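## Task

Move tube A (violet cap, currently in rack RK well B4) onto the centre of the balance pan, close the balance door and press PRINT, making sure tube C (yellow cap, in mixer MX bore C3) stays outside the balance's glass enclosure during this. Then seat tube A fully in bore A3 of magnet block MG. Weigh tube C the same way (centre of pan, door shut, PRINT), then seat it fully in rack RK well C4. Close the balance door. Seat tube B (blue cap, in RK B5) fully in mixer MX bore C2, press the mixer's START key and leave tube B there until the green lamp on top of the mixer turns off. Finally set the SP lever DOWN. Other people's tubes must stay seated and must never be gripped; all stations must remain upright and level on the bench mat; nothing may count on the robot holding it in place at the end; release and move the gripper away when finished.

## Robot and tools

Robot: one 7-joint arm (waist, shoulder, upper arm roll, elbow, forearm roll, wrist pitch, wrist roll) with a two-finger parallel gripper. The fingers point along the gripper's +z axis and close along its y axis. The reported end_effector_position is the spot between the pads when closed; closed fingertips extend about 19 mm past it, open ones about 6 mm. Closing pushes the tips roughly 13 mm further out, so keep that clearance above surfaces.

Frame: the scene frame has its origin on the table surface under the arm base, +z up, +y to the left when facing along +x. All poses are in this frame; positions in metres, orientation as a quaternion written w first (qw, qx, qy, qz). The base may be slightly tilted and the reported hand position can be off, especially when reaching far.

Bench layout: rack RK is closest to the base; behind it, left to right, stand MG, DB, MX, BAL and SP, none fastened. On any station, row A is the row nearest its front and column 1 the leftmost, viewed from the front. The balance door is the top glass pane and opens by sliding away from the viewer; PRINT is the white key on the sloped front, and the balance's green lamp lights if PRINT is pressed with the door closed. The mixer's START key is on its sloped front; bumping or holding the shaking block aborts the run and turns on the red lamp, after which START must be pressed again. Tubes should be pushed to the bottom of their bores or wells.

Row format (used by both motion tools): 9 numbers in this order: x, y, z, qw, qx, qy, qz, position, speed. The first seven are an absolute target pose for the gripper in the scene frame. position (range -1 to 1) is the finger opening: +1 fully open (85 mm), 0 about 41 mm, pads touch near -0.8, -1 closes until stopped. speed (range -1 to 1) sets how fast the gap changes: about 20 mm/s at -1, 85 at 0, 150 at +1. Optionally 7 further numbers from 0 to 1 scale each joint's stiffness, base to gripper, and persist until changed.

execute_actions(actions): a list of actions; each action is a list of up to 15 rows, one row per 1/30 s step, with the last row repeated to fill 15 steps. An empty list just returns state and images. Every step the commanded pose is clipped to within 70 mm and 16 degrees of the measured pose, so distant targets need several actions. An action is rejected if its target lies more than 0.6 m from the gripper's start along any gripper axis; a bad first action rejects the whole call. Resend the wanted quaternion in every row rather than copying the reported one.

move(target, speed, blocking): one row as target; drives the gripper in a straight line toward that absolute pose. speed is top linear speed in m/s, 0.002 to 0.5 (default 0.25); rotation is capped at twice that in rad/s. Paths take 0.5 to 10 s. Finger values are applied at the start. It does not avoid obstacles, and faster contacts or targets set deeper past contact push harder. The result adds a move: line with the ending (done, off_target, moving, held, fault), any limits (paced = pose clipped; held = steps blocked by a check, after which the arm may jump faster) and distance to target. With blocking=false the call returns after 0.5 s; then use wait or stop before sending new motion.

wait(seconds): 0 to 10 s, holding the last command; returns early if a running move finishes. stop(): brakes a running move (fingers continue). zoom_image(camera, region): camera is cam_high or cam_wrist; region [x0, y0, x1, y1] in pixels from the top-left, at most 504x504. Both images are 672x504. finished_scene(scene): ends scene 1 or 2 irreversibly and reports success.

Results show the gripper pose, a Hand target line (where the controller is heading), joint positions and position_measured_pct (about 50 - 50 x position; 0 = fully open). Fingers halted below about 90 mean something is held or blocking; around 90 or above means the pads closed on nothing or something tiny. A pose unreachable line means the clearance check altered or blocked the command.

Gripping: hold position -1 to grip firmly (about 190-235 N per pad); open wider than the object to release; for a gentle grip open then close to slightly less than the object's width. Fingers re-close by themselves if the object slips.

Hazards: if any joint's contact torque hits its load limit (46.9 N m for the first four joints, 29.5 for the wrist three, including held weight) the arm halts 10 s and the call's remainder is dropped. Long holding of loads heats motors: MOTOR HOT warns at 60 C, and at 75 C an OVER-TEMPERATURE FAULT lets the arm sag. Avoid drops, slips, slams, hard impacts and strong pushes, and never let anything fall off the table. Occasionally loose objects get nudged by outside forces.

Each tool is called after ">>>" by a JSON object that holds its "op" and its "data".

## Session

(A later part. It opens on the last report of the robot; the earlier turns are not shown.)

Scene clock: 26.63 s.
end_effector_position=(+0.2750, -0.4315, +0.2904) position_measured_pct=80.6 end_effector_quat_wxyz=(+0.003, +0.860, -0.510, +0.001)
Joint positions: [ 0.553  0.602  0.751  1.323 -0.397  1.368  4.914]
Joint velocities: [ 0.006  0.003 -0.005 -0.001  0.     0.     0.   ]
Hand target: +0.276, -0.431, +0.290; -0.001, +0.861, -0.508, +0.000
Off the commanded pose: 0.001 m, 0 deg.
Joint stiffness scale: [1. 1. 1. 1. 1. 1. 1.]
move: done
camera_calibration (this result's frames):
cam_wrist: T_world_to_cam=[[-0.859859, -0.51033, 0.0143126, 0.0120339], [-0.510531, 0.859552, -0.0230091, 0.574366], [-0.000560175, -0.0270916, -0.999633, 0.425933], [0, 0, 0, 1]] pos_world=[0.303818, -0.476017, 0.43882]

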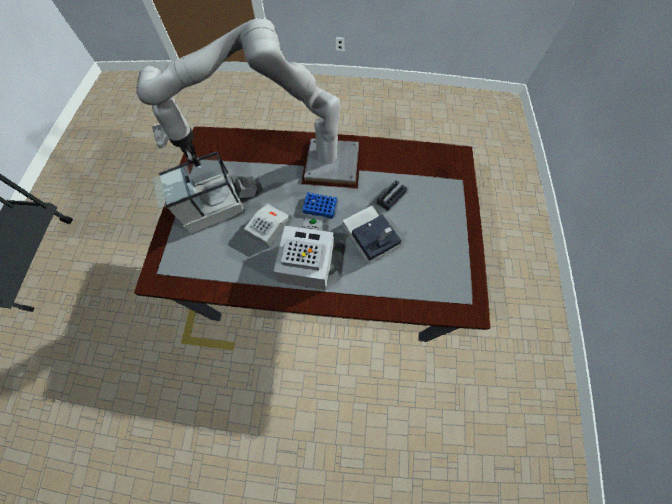

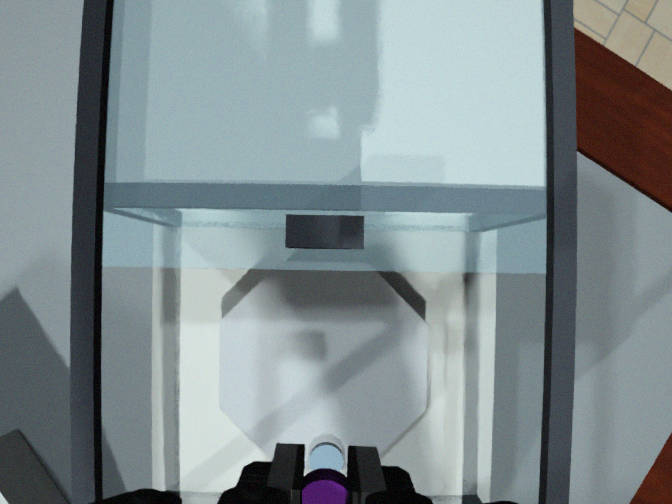

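>>> {"op": "move", "data": {"target": [0.2759,-0.4309,0.145,0,0.8616,-0.5075,0,-0.66,0], "speed": 0.12}}

>>> {"op": "move", "data": {"target": [0.2759,-0.4309,0.132,0,0.8616,-0.5075,0,-0.66,0], "speed": 0.015}}

Scene clock: 28.83 s.
end_effector_position=(+0.2759, -0.4300, +0.1473) position_measured_pct=80.6 end_effector_quat_wxyz=(+0.001, +0.862, -0.507, -0.001)
Joint positions: [ 0.586  0.749  0.655  1.558 -0.503  1.012  5.011]
Joint velocities: [ 0.003  0.003 -0.002  0.001  0.    -0.     0.   ]
Hand target: +0.276, -0.430, +0.145; -0.000, +0.862, -0.507, +0.000
Off the commanded pose: 0.002 m, 0 deg.
Joint stiffness scale: [1. 1. 1. 1. 1. 1. 1.]
move: done
camera_calibration (this result's frames):
cam_wrist: T_world_to_cam=[[-0.85704, -0.515086, 0.0130134, 0.0129528], [-0.515247, 0.856852, -0.0180334, 0.569572], [-0.00186179, -0.0221604, -0.999753, 0.285464], [0, 0, 0, 1]] pos_world=[0.305103, -0.475041, 0.295496]

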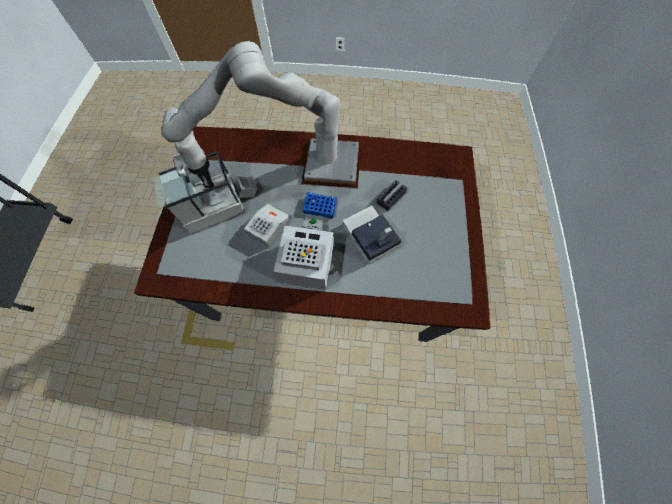

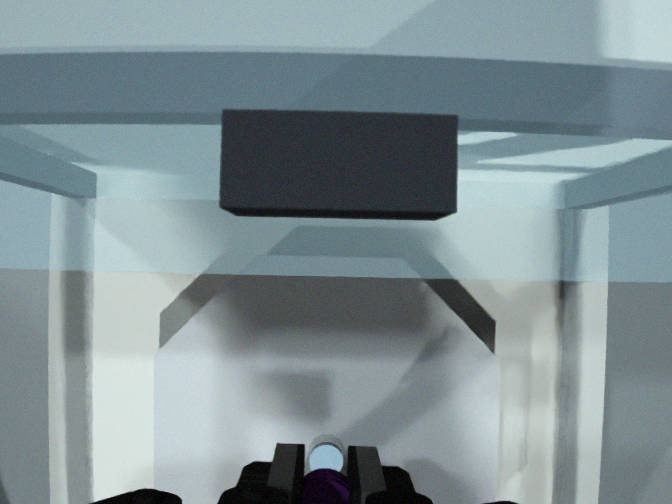

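Scene clock: 30.07 s.
end_effector_position=(+0.2762, -0.4305, +0.1342) position_measured_pct=80.6 end_effector_quat_wxyz=(+0.001, +0.862, -0.507, -0.001)
Joint positions: [ 0.594  0.768  0.64   1.57  -0.513  0.982  5.018]
Joint velocities: [ 0.004  0.003 -0.003 -0.     0.001 -0.002 -0.001]
Hand target: +0.276, -0.431, +0.132; -0.000, +0.862, -0.508, -0.000
Off the commanded pose: 0.002 m, 0 deg.
Joint stiffness scale: [1. 1. 1. 1. 1. 1. 1.]
move: done
camera_calibration (this result's frames):
cam_wrist: T_world_to_cam=[[-0.857356, -0.514549, 0.0134451, 0.0133769], [-0.51472, 0.857167, -0.0181314, 0.569933], [-0.00219522, -0.0224656, -0.999745, 0.272276], [0, 0, 0, 1]] pos_world=[0.305423, -0.475528, 0.28236]

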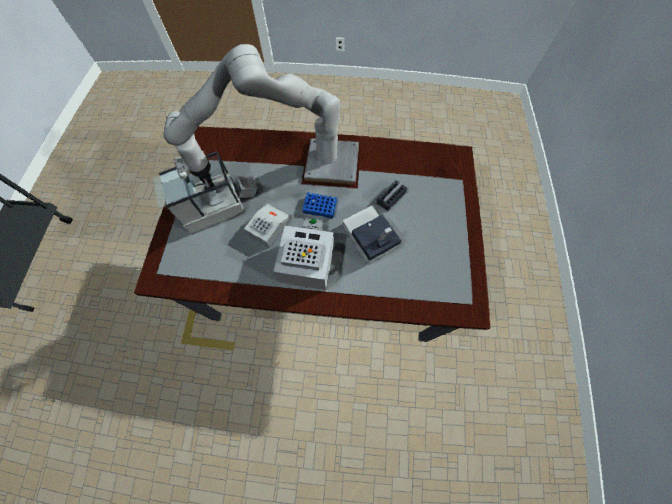

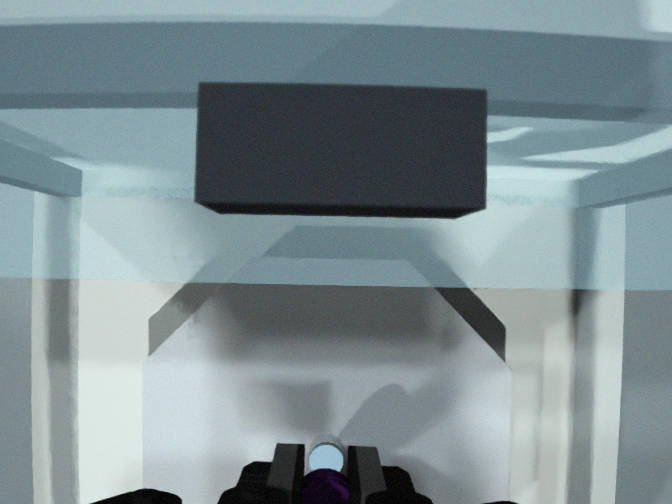

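>>> {"op": "move", "data": {"target": [0.2759,-0.4309,0.129,0,0.8616,-0.5075,0,-0.66,0], "speed": 0.006}}

Scene clock: 31.37 s.
end_effector_position=(+0.2762, -0.4308, +0.1317) position_measured_pct=80.6 end_effector_quat_wxyz=(+0.001, +0.862, -0.508, -0.001)
Joint positions: [ 0.597  0.77   0.636  1.572 -0.514  0.976  5.019]
Joint velocities: [ 0.001  0.    -0.004 -0.001  0.    -0.001 -0.   ]
Hand target: +0.276, -0.431, +0.129; +0.000, +0.862, -0.508, -0.000
Off the commanded pose: 0.003 m, 0 deg.
Joint stiffness scale: [1. 1. 1. 1. 1. 1. 1.]
move: done
camera_calibration (this result's frames):
cam_wrist: T_world_to_cam=[[-0.857433, -0.514423, 0.0133334, 0.0133822], [-0.514593, 0.85723, -0.0187359, 0.570209], [-0.00179156, -0.0229261, -0.999736, 0.269497], [0, 0, 0, 1]] pos_world=[0.305383, -0.475737, 0.27993]

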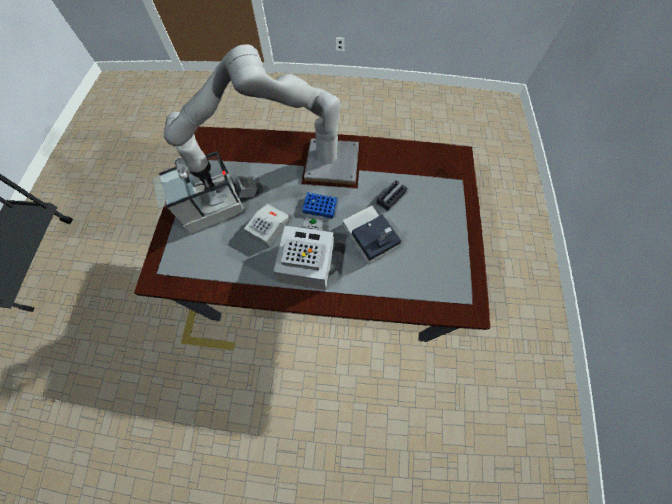

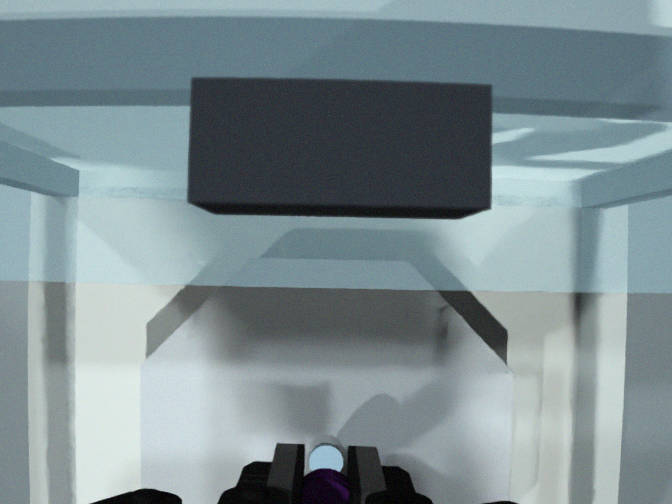

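>>> {"op": "execute_actions", "data": {"actions": [[[0.2759,-0.4309,0.132,0,0.8616,-0.5075,0,-0.3,0]]]}}

>>> {"op": "move", "data": {"target": [0.2759,-0.4309,0.255,0,0.8616,-0.5075,0,0.1,0], "speed": 0.15}}

>>> {"op": "move", "data": {"target": [0.3085,-0.4880,0.255,0,0.8616,-0.5075,0,0.1,0], "speed": 0.15}}

>>> {"op": "move", "data": {"target": [0.3085,-0.4880,0.228,0,0.8616,-0.5075,0,0.1,0], "speed": 0.05}}

Scene clock: 32.47 s.
end_effector_position=(+0.2762, -0.4308, +0.1318) position_measured_pct=65.1 end_effector_quat_wxyz=(+0.001, +0.862, -0.508, -0.001)
Joint positions: [ 0.597  0.77   0.636  1.572 -0.514  0.976  5.019]
Joint velocities: [-0.002 -0.     0.    -0.001 -0.    -0.    -0.001]
Hand target: +0.276, -0.431, +0.132; +0.000, +0.862, -0.508, -0.000
Off the commanded pose: 0.000 m, 0 deg.
Joint stiffness scale: [1. 1. 1. 1. 1. 1. 1.]
camera_calibration (this result's frames):
cam_wrist: T_world_to_cam=[[-0.857477, -0.514355, 0.0130772, 0.0134603], [-0.514519, 0.857268, -0.0190275, 0.570301], [-0.00142379, -0.0230441, -0.999733, 0.269489], [0, 0, 0, 1]] pos_world=[0.305356, -0.475767, 0.280092]

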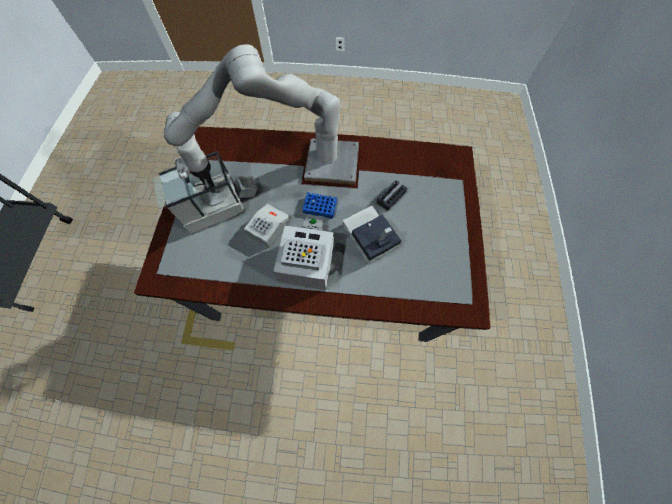

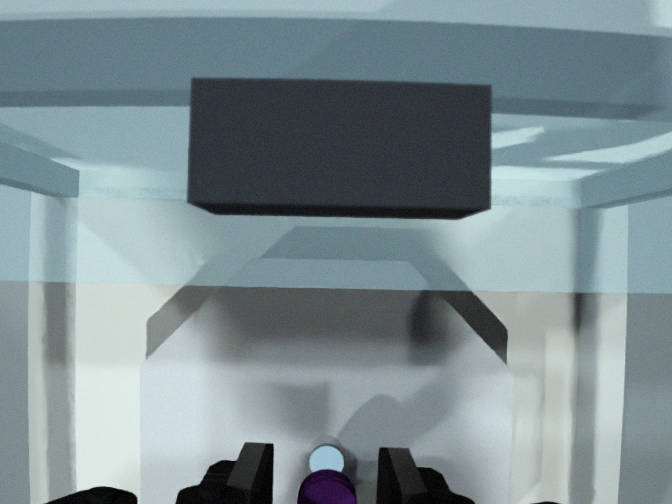

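Scene clock: 33.73 s.
end_effector_position=(+0.2766, -0.4319, +0.2527) position_measured_pct=45.2 end_effector_quat_wxyz=(-0.001, +0.862, -0.507, +0.001)
Joint positions: [ 0.566  0.631  0.718  1.394 -0.417  1.272  4.939]
Joint velocities: [-0.002 -0.002  0.    -0.001 -0.     0.001  0.   ]
Hand target: +0.276, -0.431, +0.255; +0.000, +0.861, -0.508, -0.000
Off the commanded pose: 0.003 m, 0 deg.
Joint stiffness scale: [1. 1. 1. 1. 1. 1. 1.]
move: done
camera_calibration (this result's frames):
cam_wrist: T_world_to_cam=[[-0.856939, -0.515371, 0.00697941, 0.0125783], [-0.515398, 0.856706, -0.0205026, 0.57404], [0.00458715, -0.0211666, -0.999765, 0.389403], [0, 0, 0, 1]] pos_world=[0.304852, -0.477058, 0.400993]

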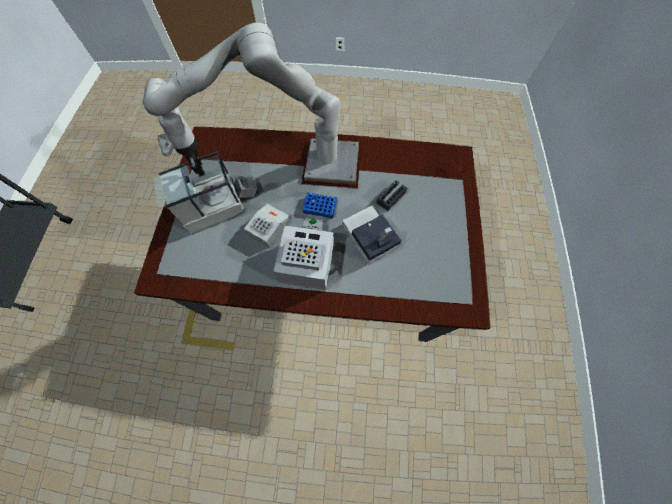

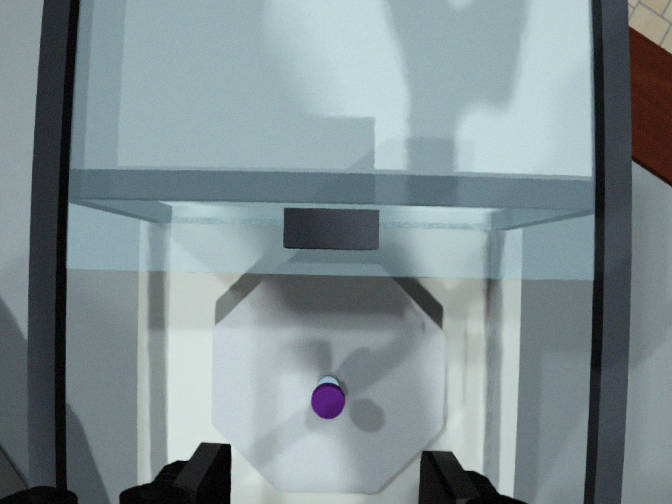

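Scene clock: 34.73 s.
end_effector_position=(+0.3084, -0.4887, +0.2555) position_measured_pct=45.2 end_effector_quat_wxyz=(+0.003, +0.863, -0.504, +0.001)
Joint positions: [ 0.662  0.779  0.702  1.107 -0.469  1.405  4.92 ]
Joint velocities: [ 0.003  0.005  0.    -0.001 -0.001  0.001 -0.   ]
Hand target: +0.308, -0.488, +0.255; -0.000, +0.861, -0.508, +0.000
Off the commanded pose: 0.001 m, 1 deg.
Joint stiffness scale: [1. 1. 1. 1. 1. 1. 1.]
move: done
camera_calibration (this result's frames):
cam_wrist: T_world_to_cam=[[-0.853682, -0.520554, 0.0158308, 0.00472377], [-0.520793, 0.853357, -0.0235792, 0.640002], [-0.00123509, -0.0283738, -0.999597, 0.389125], [0, 0, 0, 1]] pos_world=[0.337822, -0.53265, 0.403984]

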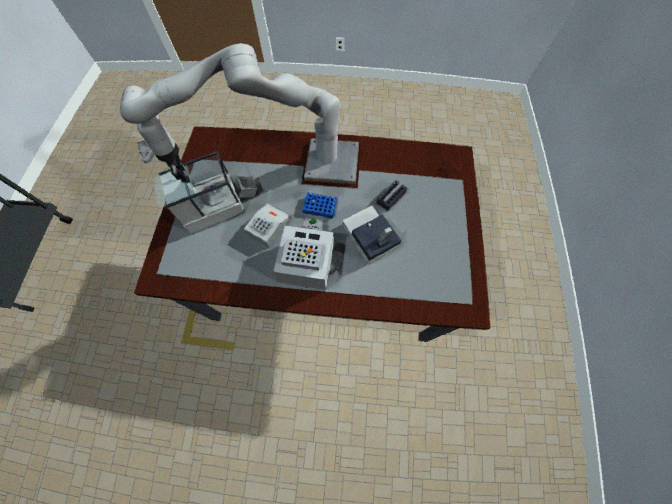

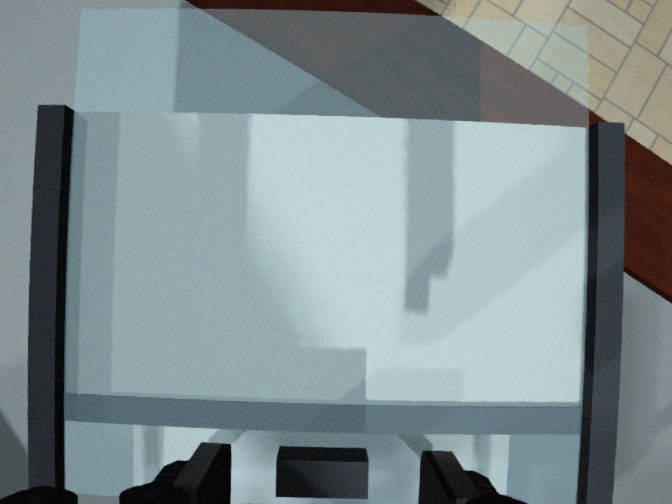

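Scene clock: 35.63 s.
end_effector_position=(+0.3071, -0.4880, +0.2303) position_measured_pct=45.2 end_effector_quat_wxyz=(+0.001, +0.861, -0.509, -0.001)
Joint positions: [ 0.662  0.797  0.688  1.156 -0.476  1.346  4.923]
Joint velocities: [-0.001  0.    -0.003  0.001  0.001 -0.001  0.   ]
Hand target: +0.308, -0.488, +0.228; -0.000, +0.862, -0.507, -0.000
Off the commanded pose: 0.003 m, 0 deg.
Joint stiffness scale: [1. 1. 1. 1. 1. 1. 1.]
move: done
camera_calibration (this result's frames):
cam_wrist: T_world_to_cam=[[-0.859313, -0.511243, 0.0145419, 0.0109992], [-0.511439, 0.859131, -0.0179961, 0.636756], [-0.00329303, -0.0229016, -0.999732, 0.36731], [0, 0, 0, 1]] pos_world=[0.336323, -0.533022, 0.378511]

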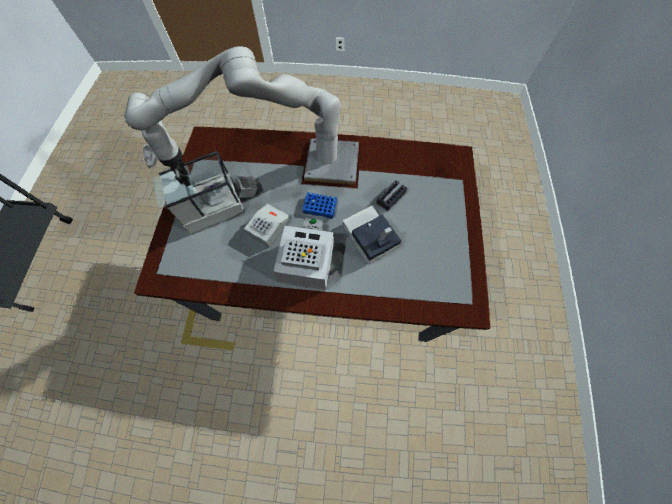

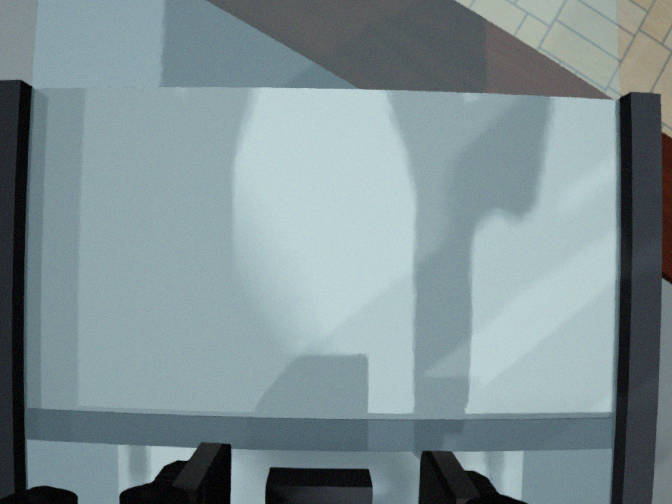

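>>> {"op": "execute_actions", "data": {"actions": [[[0.3100,-0.4872,0.228,0,0.8616,-0.5075,0,-0.42,0]]]}}

>>> {"op": "move", "data": {"target": [0.2545,-0.3925,0.228,0,0.8616,-0.5075,0,-0.42,0], "speed": 0.08}}

>>> {"op": "move", "data": {"target": [0.2480,-0.3812,0.228,0,0.8616,-0.5075,0,-0.42,0], "speed": 0.02}}

Scene clock: 36.53 s.
end_effector_position=(+0.3082, -0.4874, +0.2300) position_measured_pct=67.9 end_effector_quat_wxyz=(+0.000, +0.861, -0.509, -0.001)
Joint positions: [ 0.662  0.797  0.687  1.156 -0.478  1.346  4.923]
Joint velocities: [-0.001 -0.    -0.     0.001 -0.    -0.     0.   ]
Hand target: +0.310, -0.487, +0.228; +0.000, +0.862, -0.508, -0.000
Off the commanded pose: 0.003 m, 0 deg.
Joint stiffness scale: [1. 1. 1. 1. 1. 1. 1.]
camera_calibration (this result's frames):
cam_wrist: T_world_to_cam=[[-0.85894, -0.511934, 0.0120838, 0.012382], [-0.512075, 0.858753, -0.0179704, 0.636838], [-0.00117735, -0.0216233, -0.999765, 0.36702], [0, 0, 0, 1]] pos_world=[0.337177, -0.532612, 0.378228]

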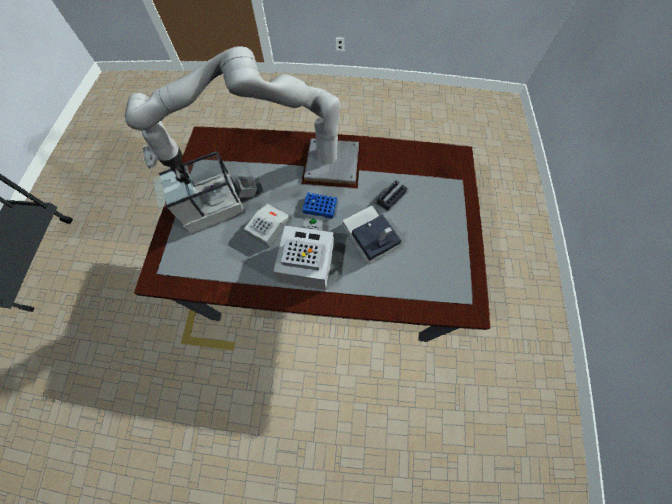

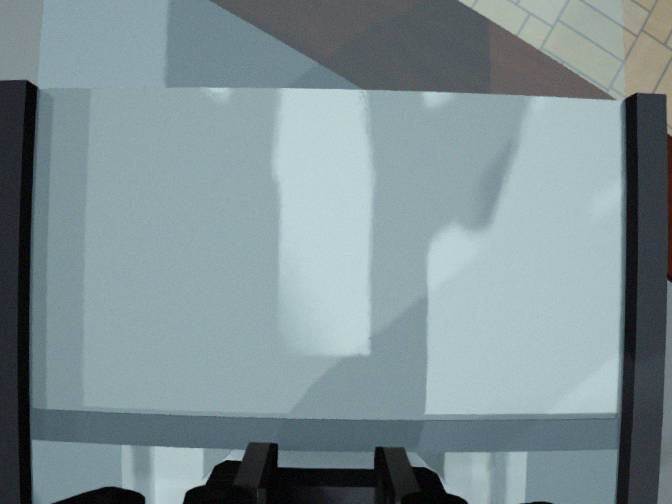

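Scene clock: 38.30 s.
end_effector_position=(+0.2549, -0.3940, +0.2299) position_measured_pct=67.9 end_effector_quat_wxyz=(-0.001, +0.861, -0.508, +0.002)
Joint positions: [ 0.508  0.556  0.718  1.6   -0.391  1.135  4.944]
Joint velocities: [-0.001 -0.004 -0.     0.007  0.002 -0.002  0.   ]
Hand target: +0.255, -0.392, +0.228; +0.000, +0.862, -0.507, -0.000
Off the commanded pose: 0.002 m, 0 deg.
Joint stiffness scale: [1. 1. 1. 1. 1. 1. 1.]
move: done
camera_calibration (this result's frames):
cam_wrist: T_world_to_cam=[[-0.857854, -0.513837, 0.00764381, 0.0143407], [-0.513875, 0.857599, -0.0213889, 0.530097], [0.00443511, -0.0222765, -0.999742, 0.367149], [0, 0, 0, 1]] pos_world=[0.283077, -0.439063, 0.378283]

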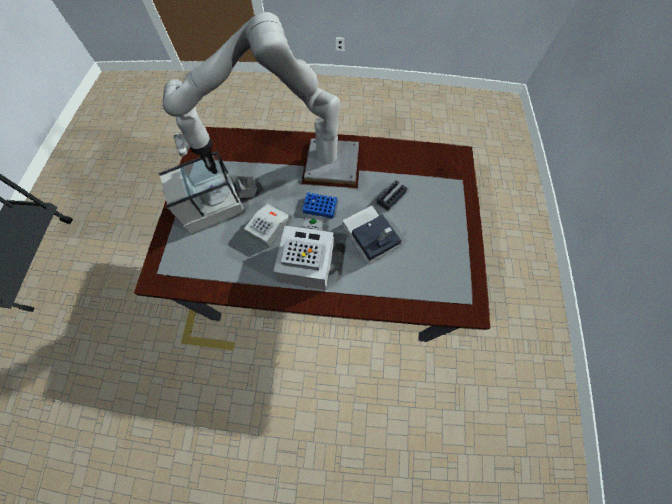

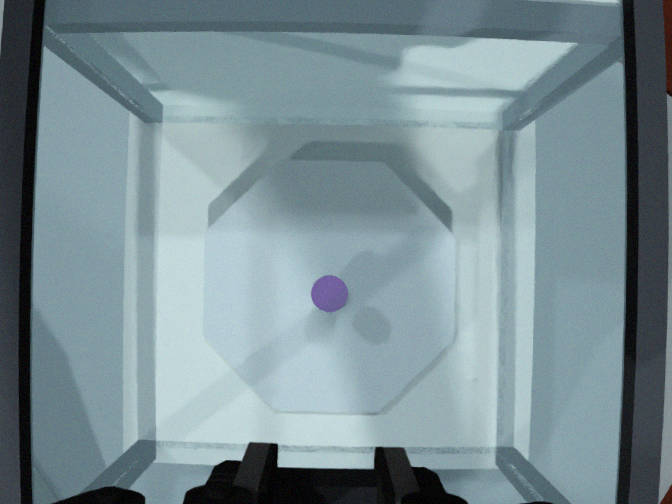

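Scene clock: 39.30 s.
end_effector_position=(+0.2485, -0.3831, +0.2299) position_measured_pct=67.9 end_effector_quat_wxyz=(-0.001, +0.862, -0.507, +0.002)
Joint positions: [ 0.488  0.529  0.725  1.645 -0.381  1.114  4.944]
Joint velocities: [-0.006 -0.001  0.004  0.004  0.    -0.005 -0.001]
Hand target: +0.248, -0.381, +0.228; -0.000, +0.862, -0.507, -0.000
Off the commanded pose: 0.003 m, 0 deg.
Joint stiffness scale: [1. 1. 1. 1. 1. 1. 1.]
move: done
camera_calibration (this result's frames):
cam_wrist: T_world_to_cam=[[-0.85692, -0.515404, 0.00680199, 0.0138735], [-0.515419, 0.856655, -0.0220414, 0.517656], [0.00553329, -0.0223936, -0.999734, 0.367066], [0, 0, 0, 1]] pos_world=[0.276667, -0.428082, 0.378284]

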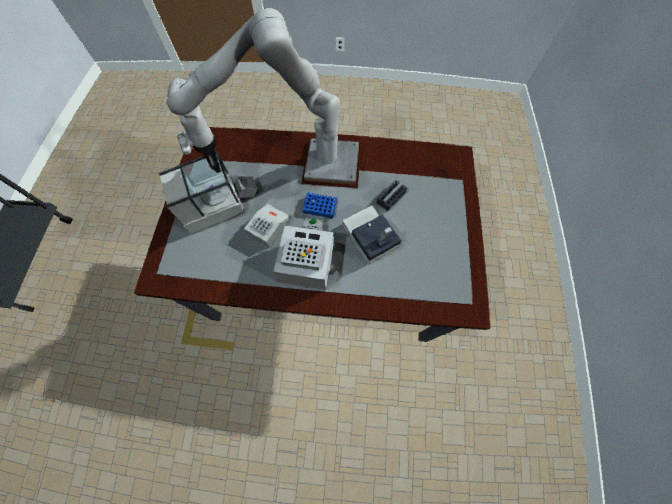

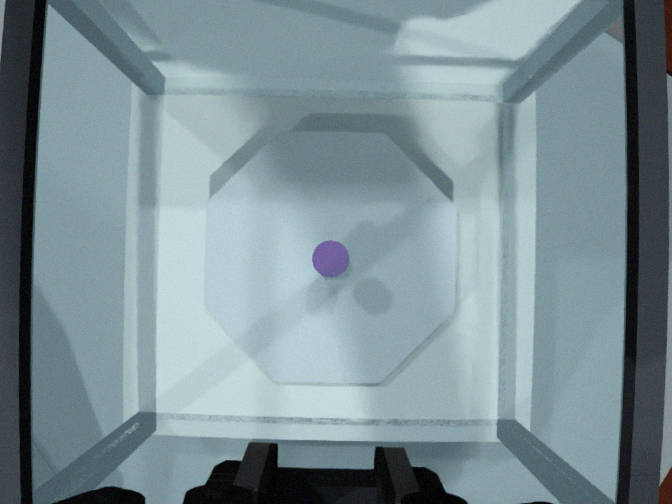

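>>> {"op": "execute_actions", "data": {"actions": [[[0.2485,-0.3831,0.229,0,0.8616,-0.5075,0,0.1,0.5]]]}}

>>> {"op": "move", "data": {"target": [0.2485,-0.3831,0.258,0,0.8616,-0.5075,0,0.1,0], "speed": 0.1}}

>>> {"op": "move", "data": {"target": [0.218,-0.330,0.255,0.1090,0.8433,-0.4919,0.1869,-1,0.5], "speed": 0.2}}

>>> {"op": "move", "data": {"target": [0.1911,-0.2840,0.1164,0.1090,0.8433,-0.4919,0.1869,-1,0.5], "speed": 0.2}}

Scene clock: 40.87 s.
end_effector_position=(+0.2485, -0.3831, +0.2292) position_measured_pct=45.2 end_effector_quat_wxyz=(-0.001, +0.862, -0.507, +0.001)
Joint positions: [ 0.487  0.53   0.726  1.645 -0.381  1.114  4.944]
Joint velocities: [-0.001  0.    -0.001  0.    -0.     0.    -0.   ]
Hand target: +0.248, -0.383, +0.229; -0.000, +0.862, -0.508, +0.000
Off the commanded pose: 0.000 m, 0 deg.
Joint stiffness scale: [1. 1. 1. 1. 1. 1. 1.]
camera_calibration (this result's frames):
cam_wrist: T_world_to_cam=[[-0.856794, -0.515596, 0.00811494, 0.0134337], [-0.515645, 0.856545, -0.0209847, 0.517417], [0.00386882, -0.022164, -0.999747, 0.366891], [0, 0, 0, 1]] pos_world=[0.276894, -0.428133, 0.377547]

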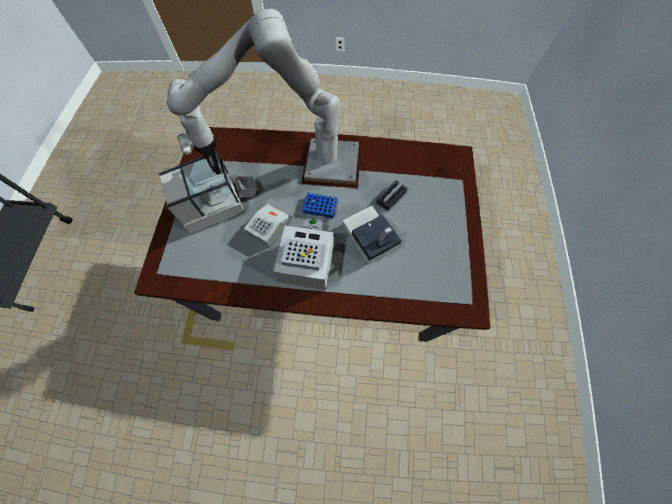

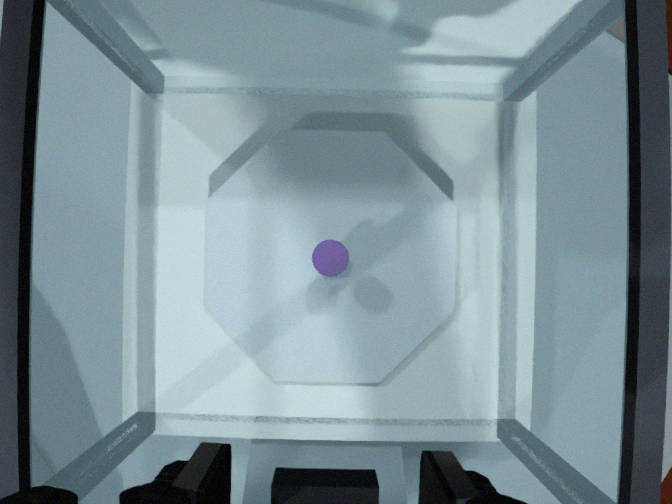

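Scene clock: 41.67 s.
end_effector_position=(+0.2490, -0.3837, +0.2560) position_measured_pct=45.2 end_effector_quat_wxyz=(-0.001, +0.862, -0.507, +0.001)
Joint positions: [ 0.478  0.502  0.741  1.593 -0.356  1.188  4.921]
Joint velocities: [-0.    -0.003 -0.001 -0.001  0.     0.001 -0.001]
Hand target: +0.249, -0.383, +0.258; +0.000, +0.862, -0.508, +0.000
Off the commanded pose: 0.002 m, 0 deg.
Joint stiffness scale: [1. 1. 1. 1. 1. 1. 1.]
move: done
camera_calibration (this result's frames):
cam_wrist: T_world_to_cam=[[-0.856808, -0.515582, 0.00739286, 0.0135817], [-0.515618, 0.856575, -0.0204268, 0.518595], [0.00419917, -0.0213138, -0.999764, 0.39391], [0, 0, 0, 1]] pos_world=[0.27738, -0.428817, 0.40431]

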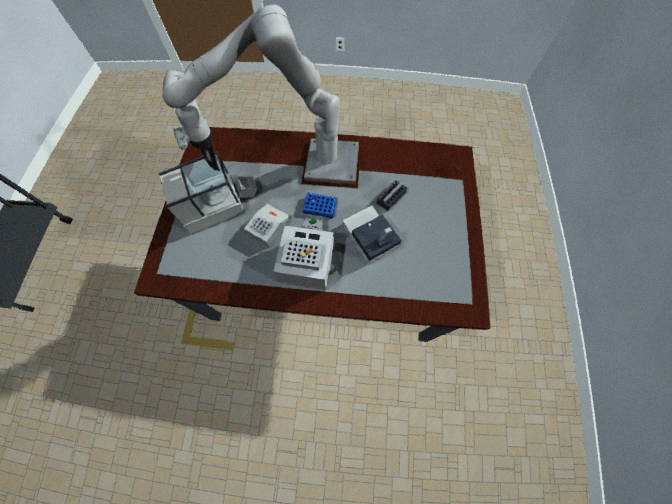

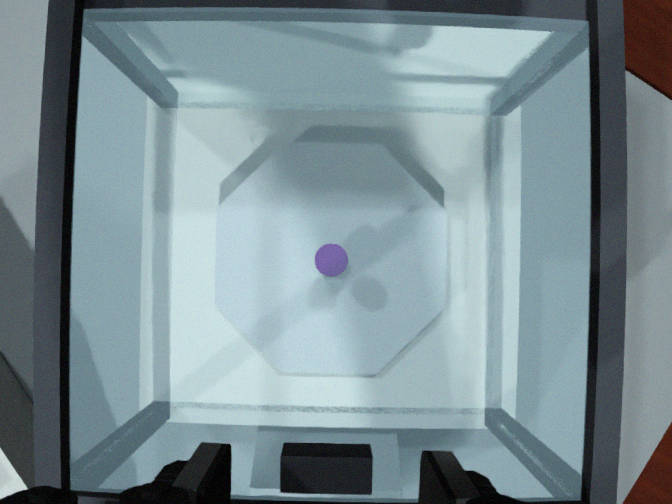

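Scene clock: 43.40 s.
end_effector_position=(+0.2159, -0.3313, +0.2546) position_measured_pct=91.7 end_effector_quat_wxyz=(+0.110, +0.843, -0.494, +0.184)
Joint positions: [0.092 0.041 0.823 2.214 0.108 0.479 4.456]
Joint velocities: [-0.008 -0.007  0.001  0.002  0.004  0.    -0.005]
Hand target: +0.218, -0.330, +0.255; +0.110, +0.844, -0.491, +0.187
Off the commanded pose: 0.003 m, 0 deg.
Joint stiffness scale: [1. 1. 1. 1. 1. 1. 1.]
move: done
camera_calibration (this result's frames):
cam_wrist: T_world_to_cam=[[-0.859109, -0.511041, 0.0277209, 0.00903471], [-0.470299, 0.766934, -0.436613, 0.523107], [0.201867, -0.388136, -0.899222, 0.203952], [0, 0, 0, 1]] pos_world=[0.212607, -0.31741, 0.411544]

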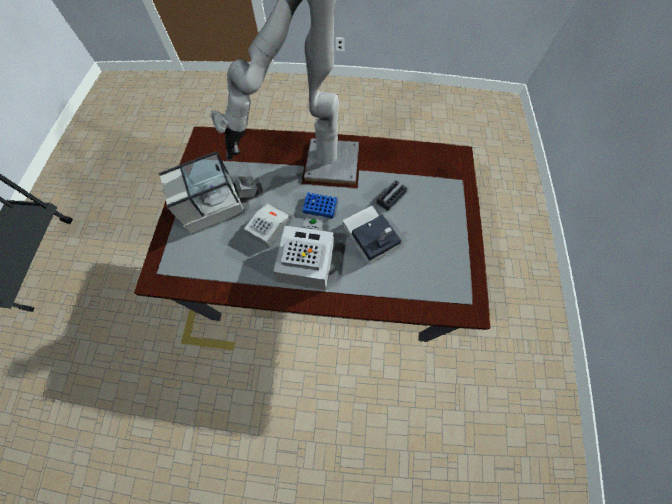

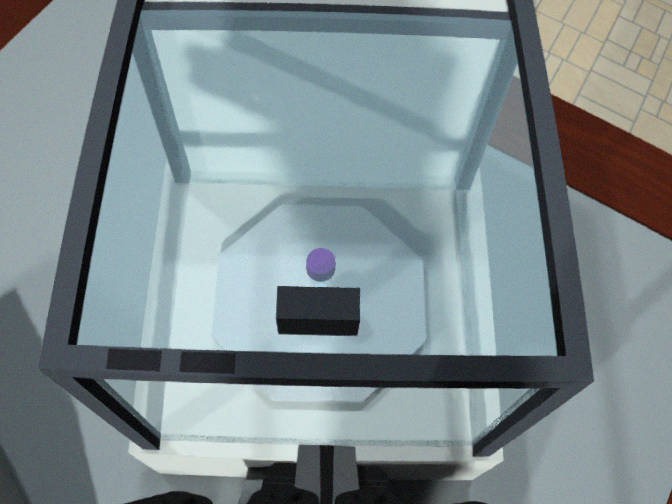

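Scene clock: 45.07 s.
end_effector_position=(+0.1923, -0.2833, +0.1174) position_measured_pct=91.7 end_effector_quat_wxyz=(+0.107, +0.844, -0.492, +0.186)
Joint positions: [ 0.623  0.361  0.257  2.58  -0.036 -0.208  4.519]
Joint velocities: [ 0.019  0.    -0.006 -0.    -0.    -0.001  0.   ]
Hand target: +0.191, -0.283, +0.117; +0.107, +0.844, -0.492, +0.186
Off the commanded pose: 0.002 m, 0 deg.
Joint stiffness scale: [1. 1. 1. 1. 1. 1. 1.]
joint sent to its limit — the command would take joint 4 (elbow) past its upper limit, so that joint was sent only as far as its limit.
move: done
camera_calibration (this result's frames):
cam_wrist: T_world_to_cam=[[-0.856257, -0.516101, 0.0215303, 0.0158836], [-0.472572, 0.765847, -0.436067, 0.415368], [0.208566, -0.38356, -0.899656, 0.104101], [0, 0, 0, 1]] pos_world=[0.18818, -0.269981, 0.274442]

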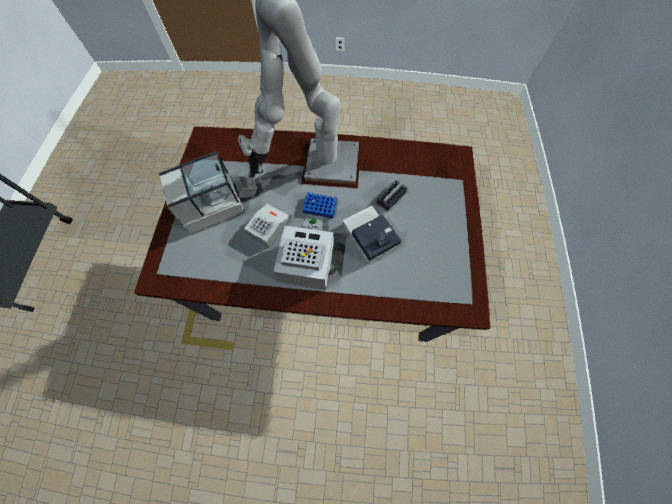

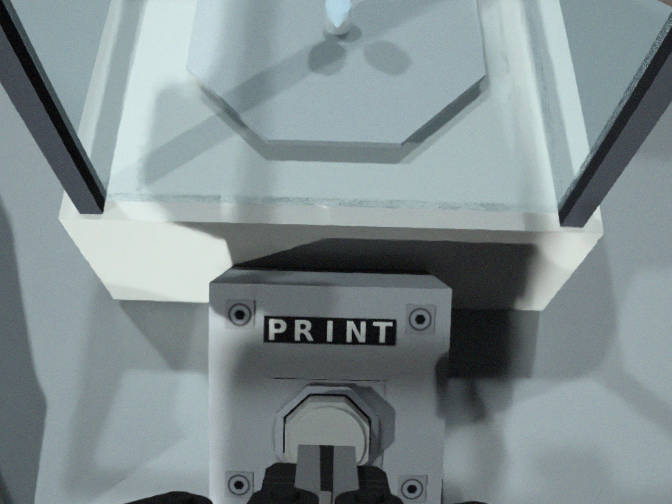

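>>> {"op": "move", "data": {"target": [0.2003,-0.2974,0.0865,0.1090,0.8433,-0.4919,0.1869,-1,0.5], "speed": 0.02}}

Scene clock: 47.53 s.
end_effector_position=(+0.1995, -0.2956, +0.0874) position_measured_pct=91.7 end_effector_quat_wxyz=(+0.109, +0.845, -0.490, +0.186)
Joint positions: [ 0.694  0.5    0.189  2.567 -0.036 -0.338  4.519]
Joint velocities: [ 0.006  0.008 -0.004 -0.004  0.    -0.005 -0.001]
Hand target: +0.200, -0.297, +0.087; +0.109, +0.843, -0.492, +0.187
Off the commanded pose: 0.002 m, 0 deg.
Joint stiffness scale: [1. 1. 1. 1. 1. 1. 1.]
move: done
camera_calibration (this result's frames):
cam_wrist: T_world_to_cam=[[-0.854547, -0.51872, 0.0260504, 0.014808], [-0.47632, 0.762727, -0.437456, 0.415063], [0.207048, -0.386235, -0.898863, 0.0702921], [0, 0, 0, 1]] pos_world=[0.195803, -0.281749, 0.244369]

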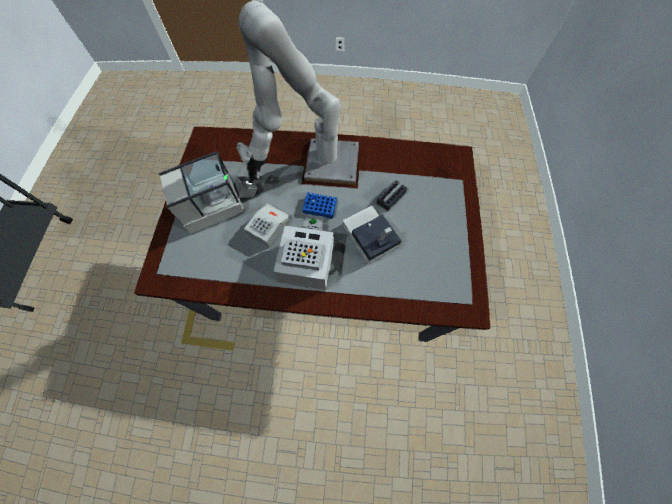

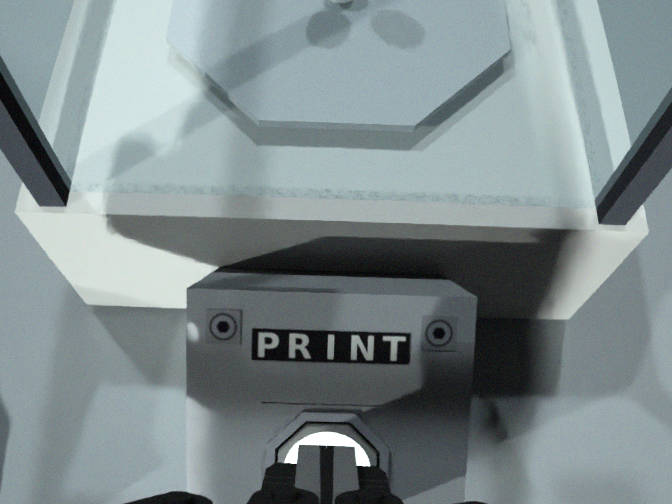

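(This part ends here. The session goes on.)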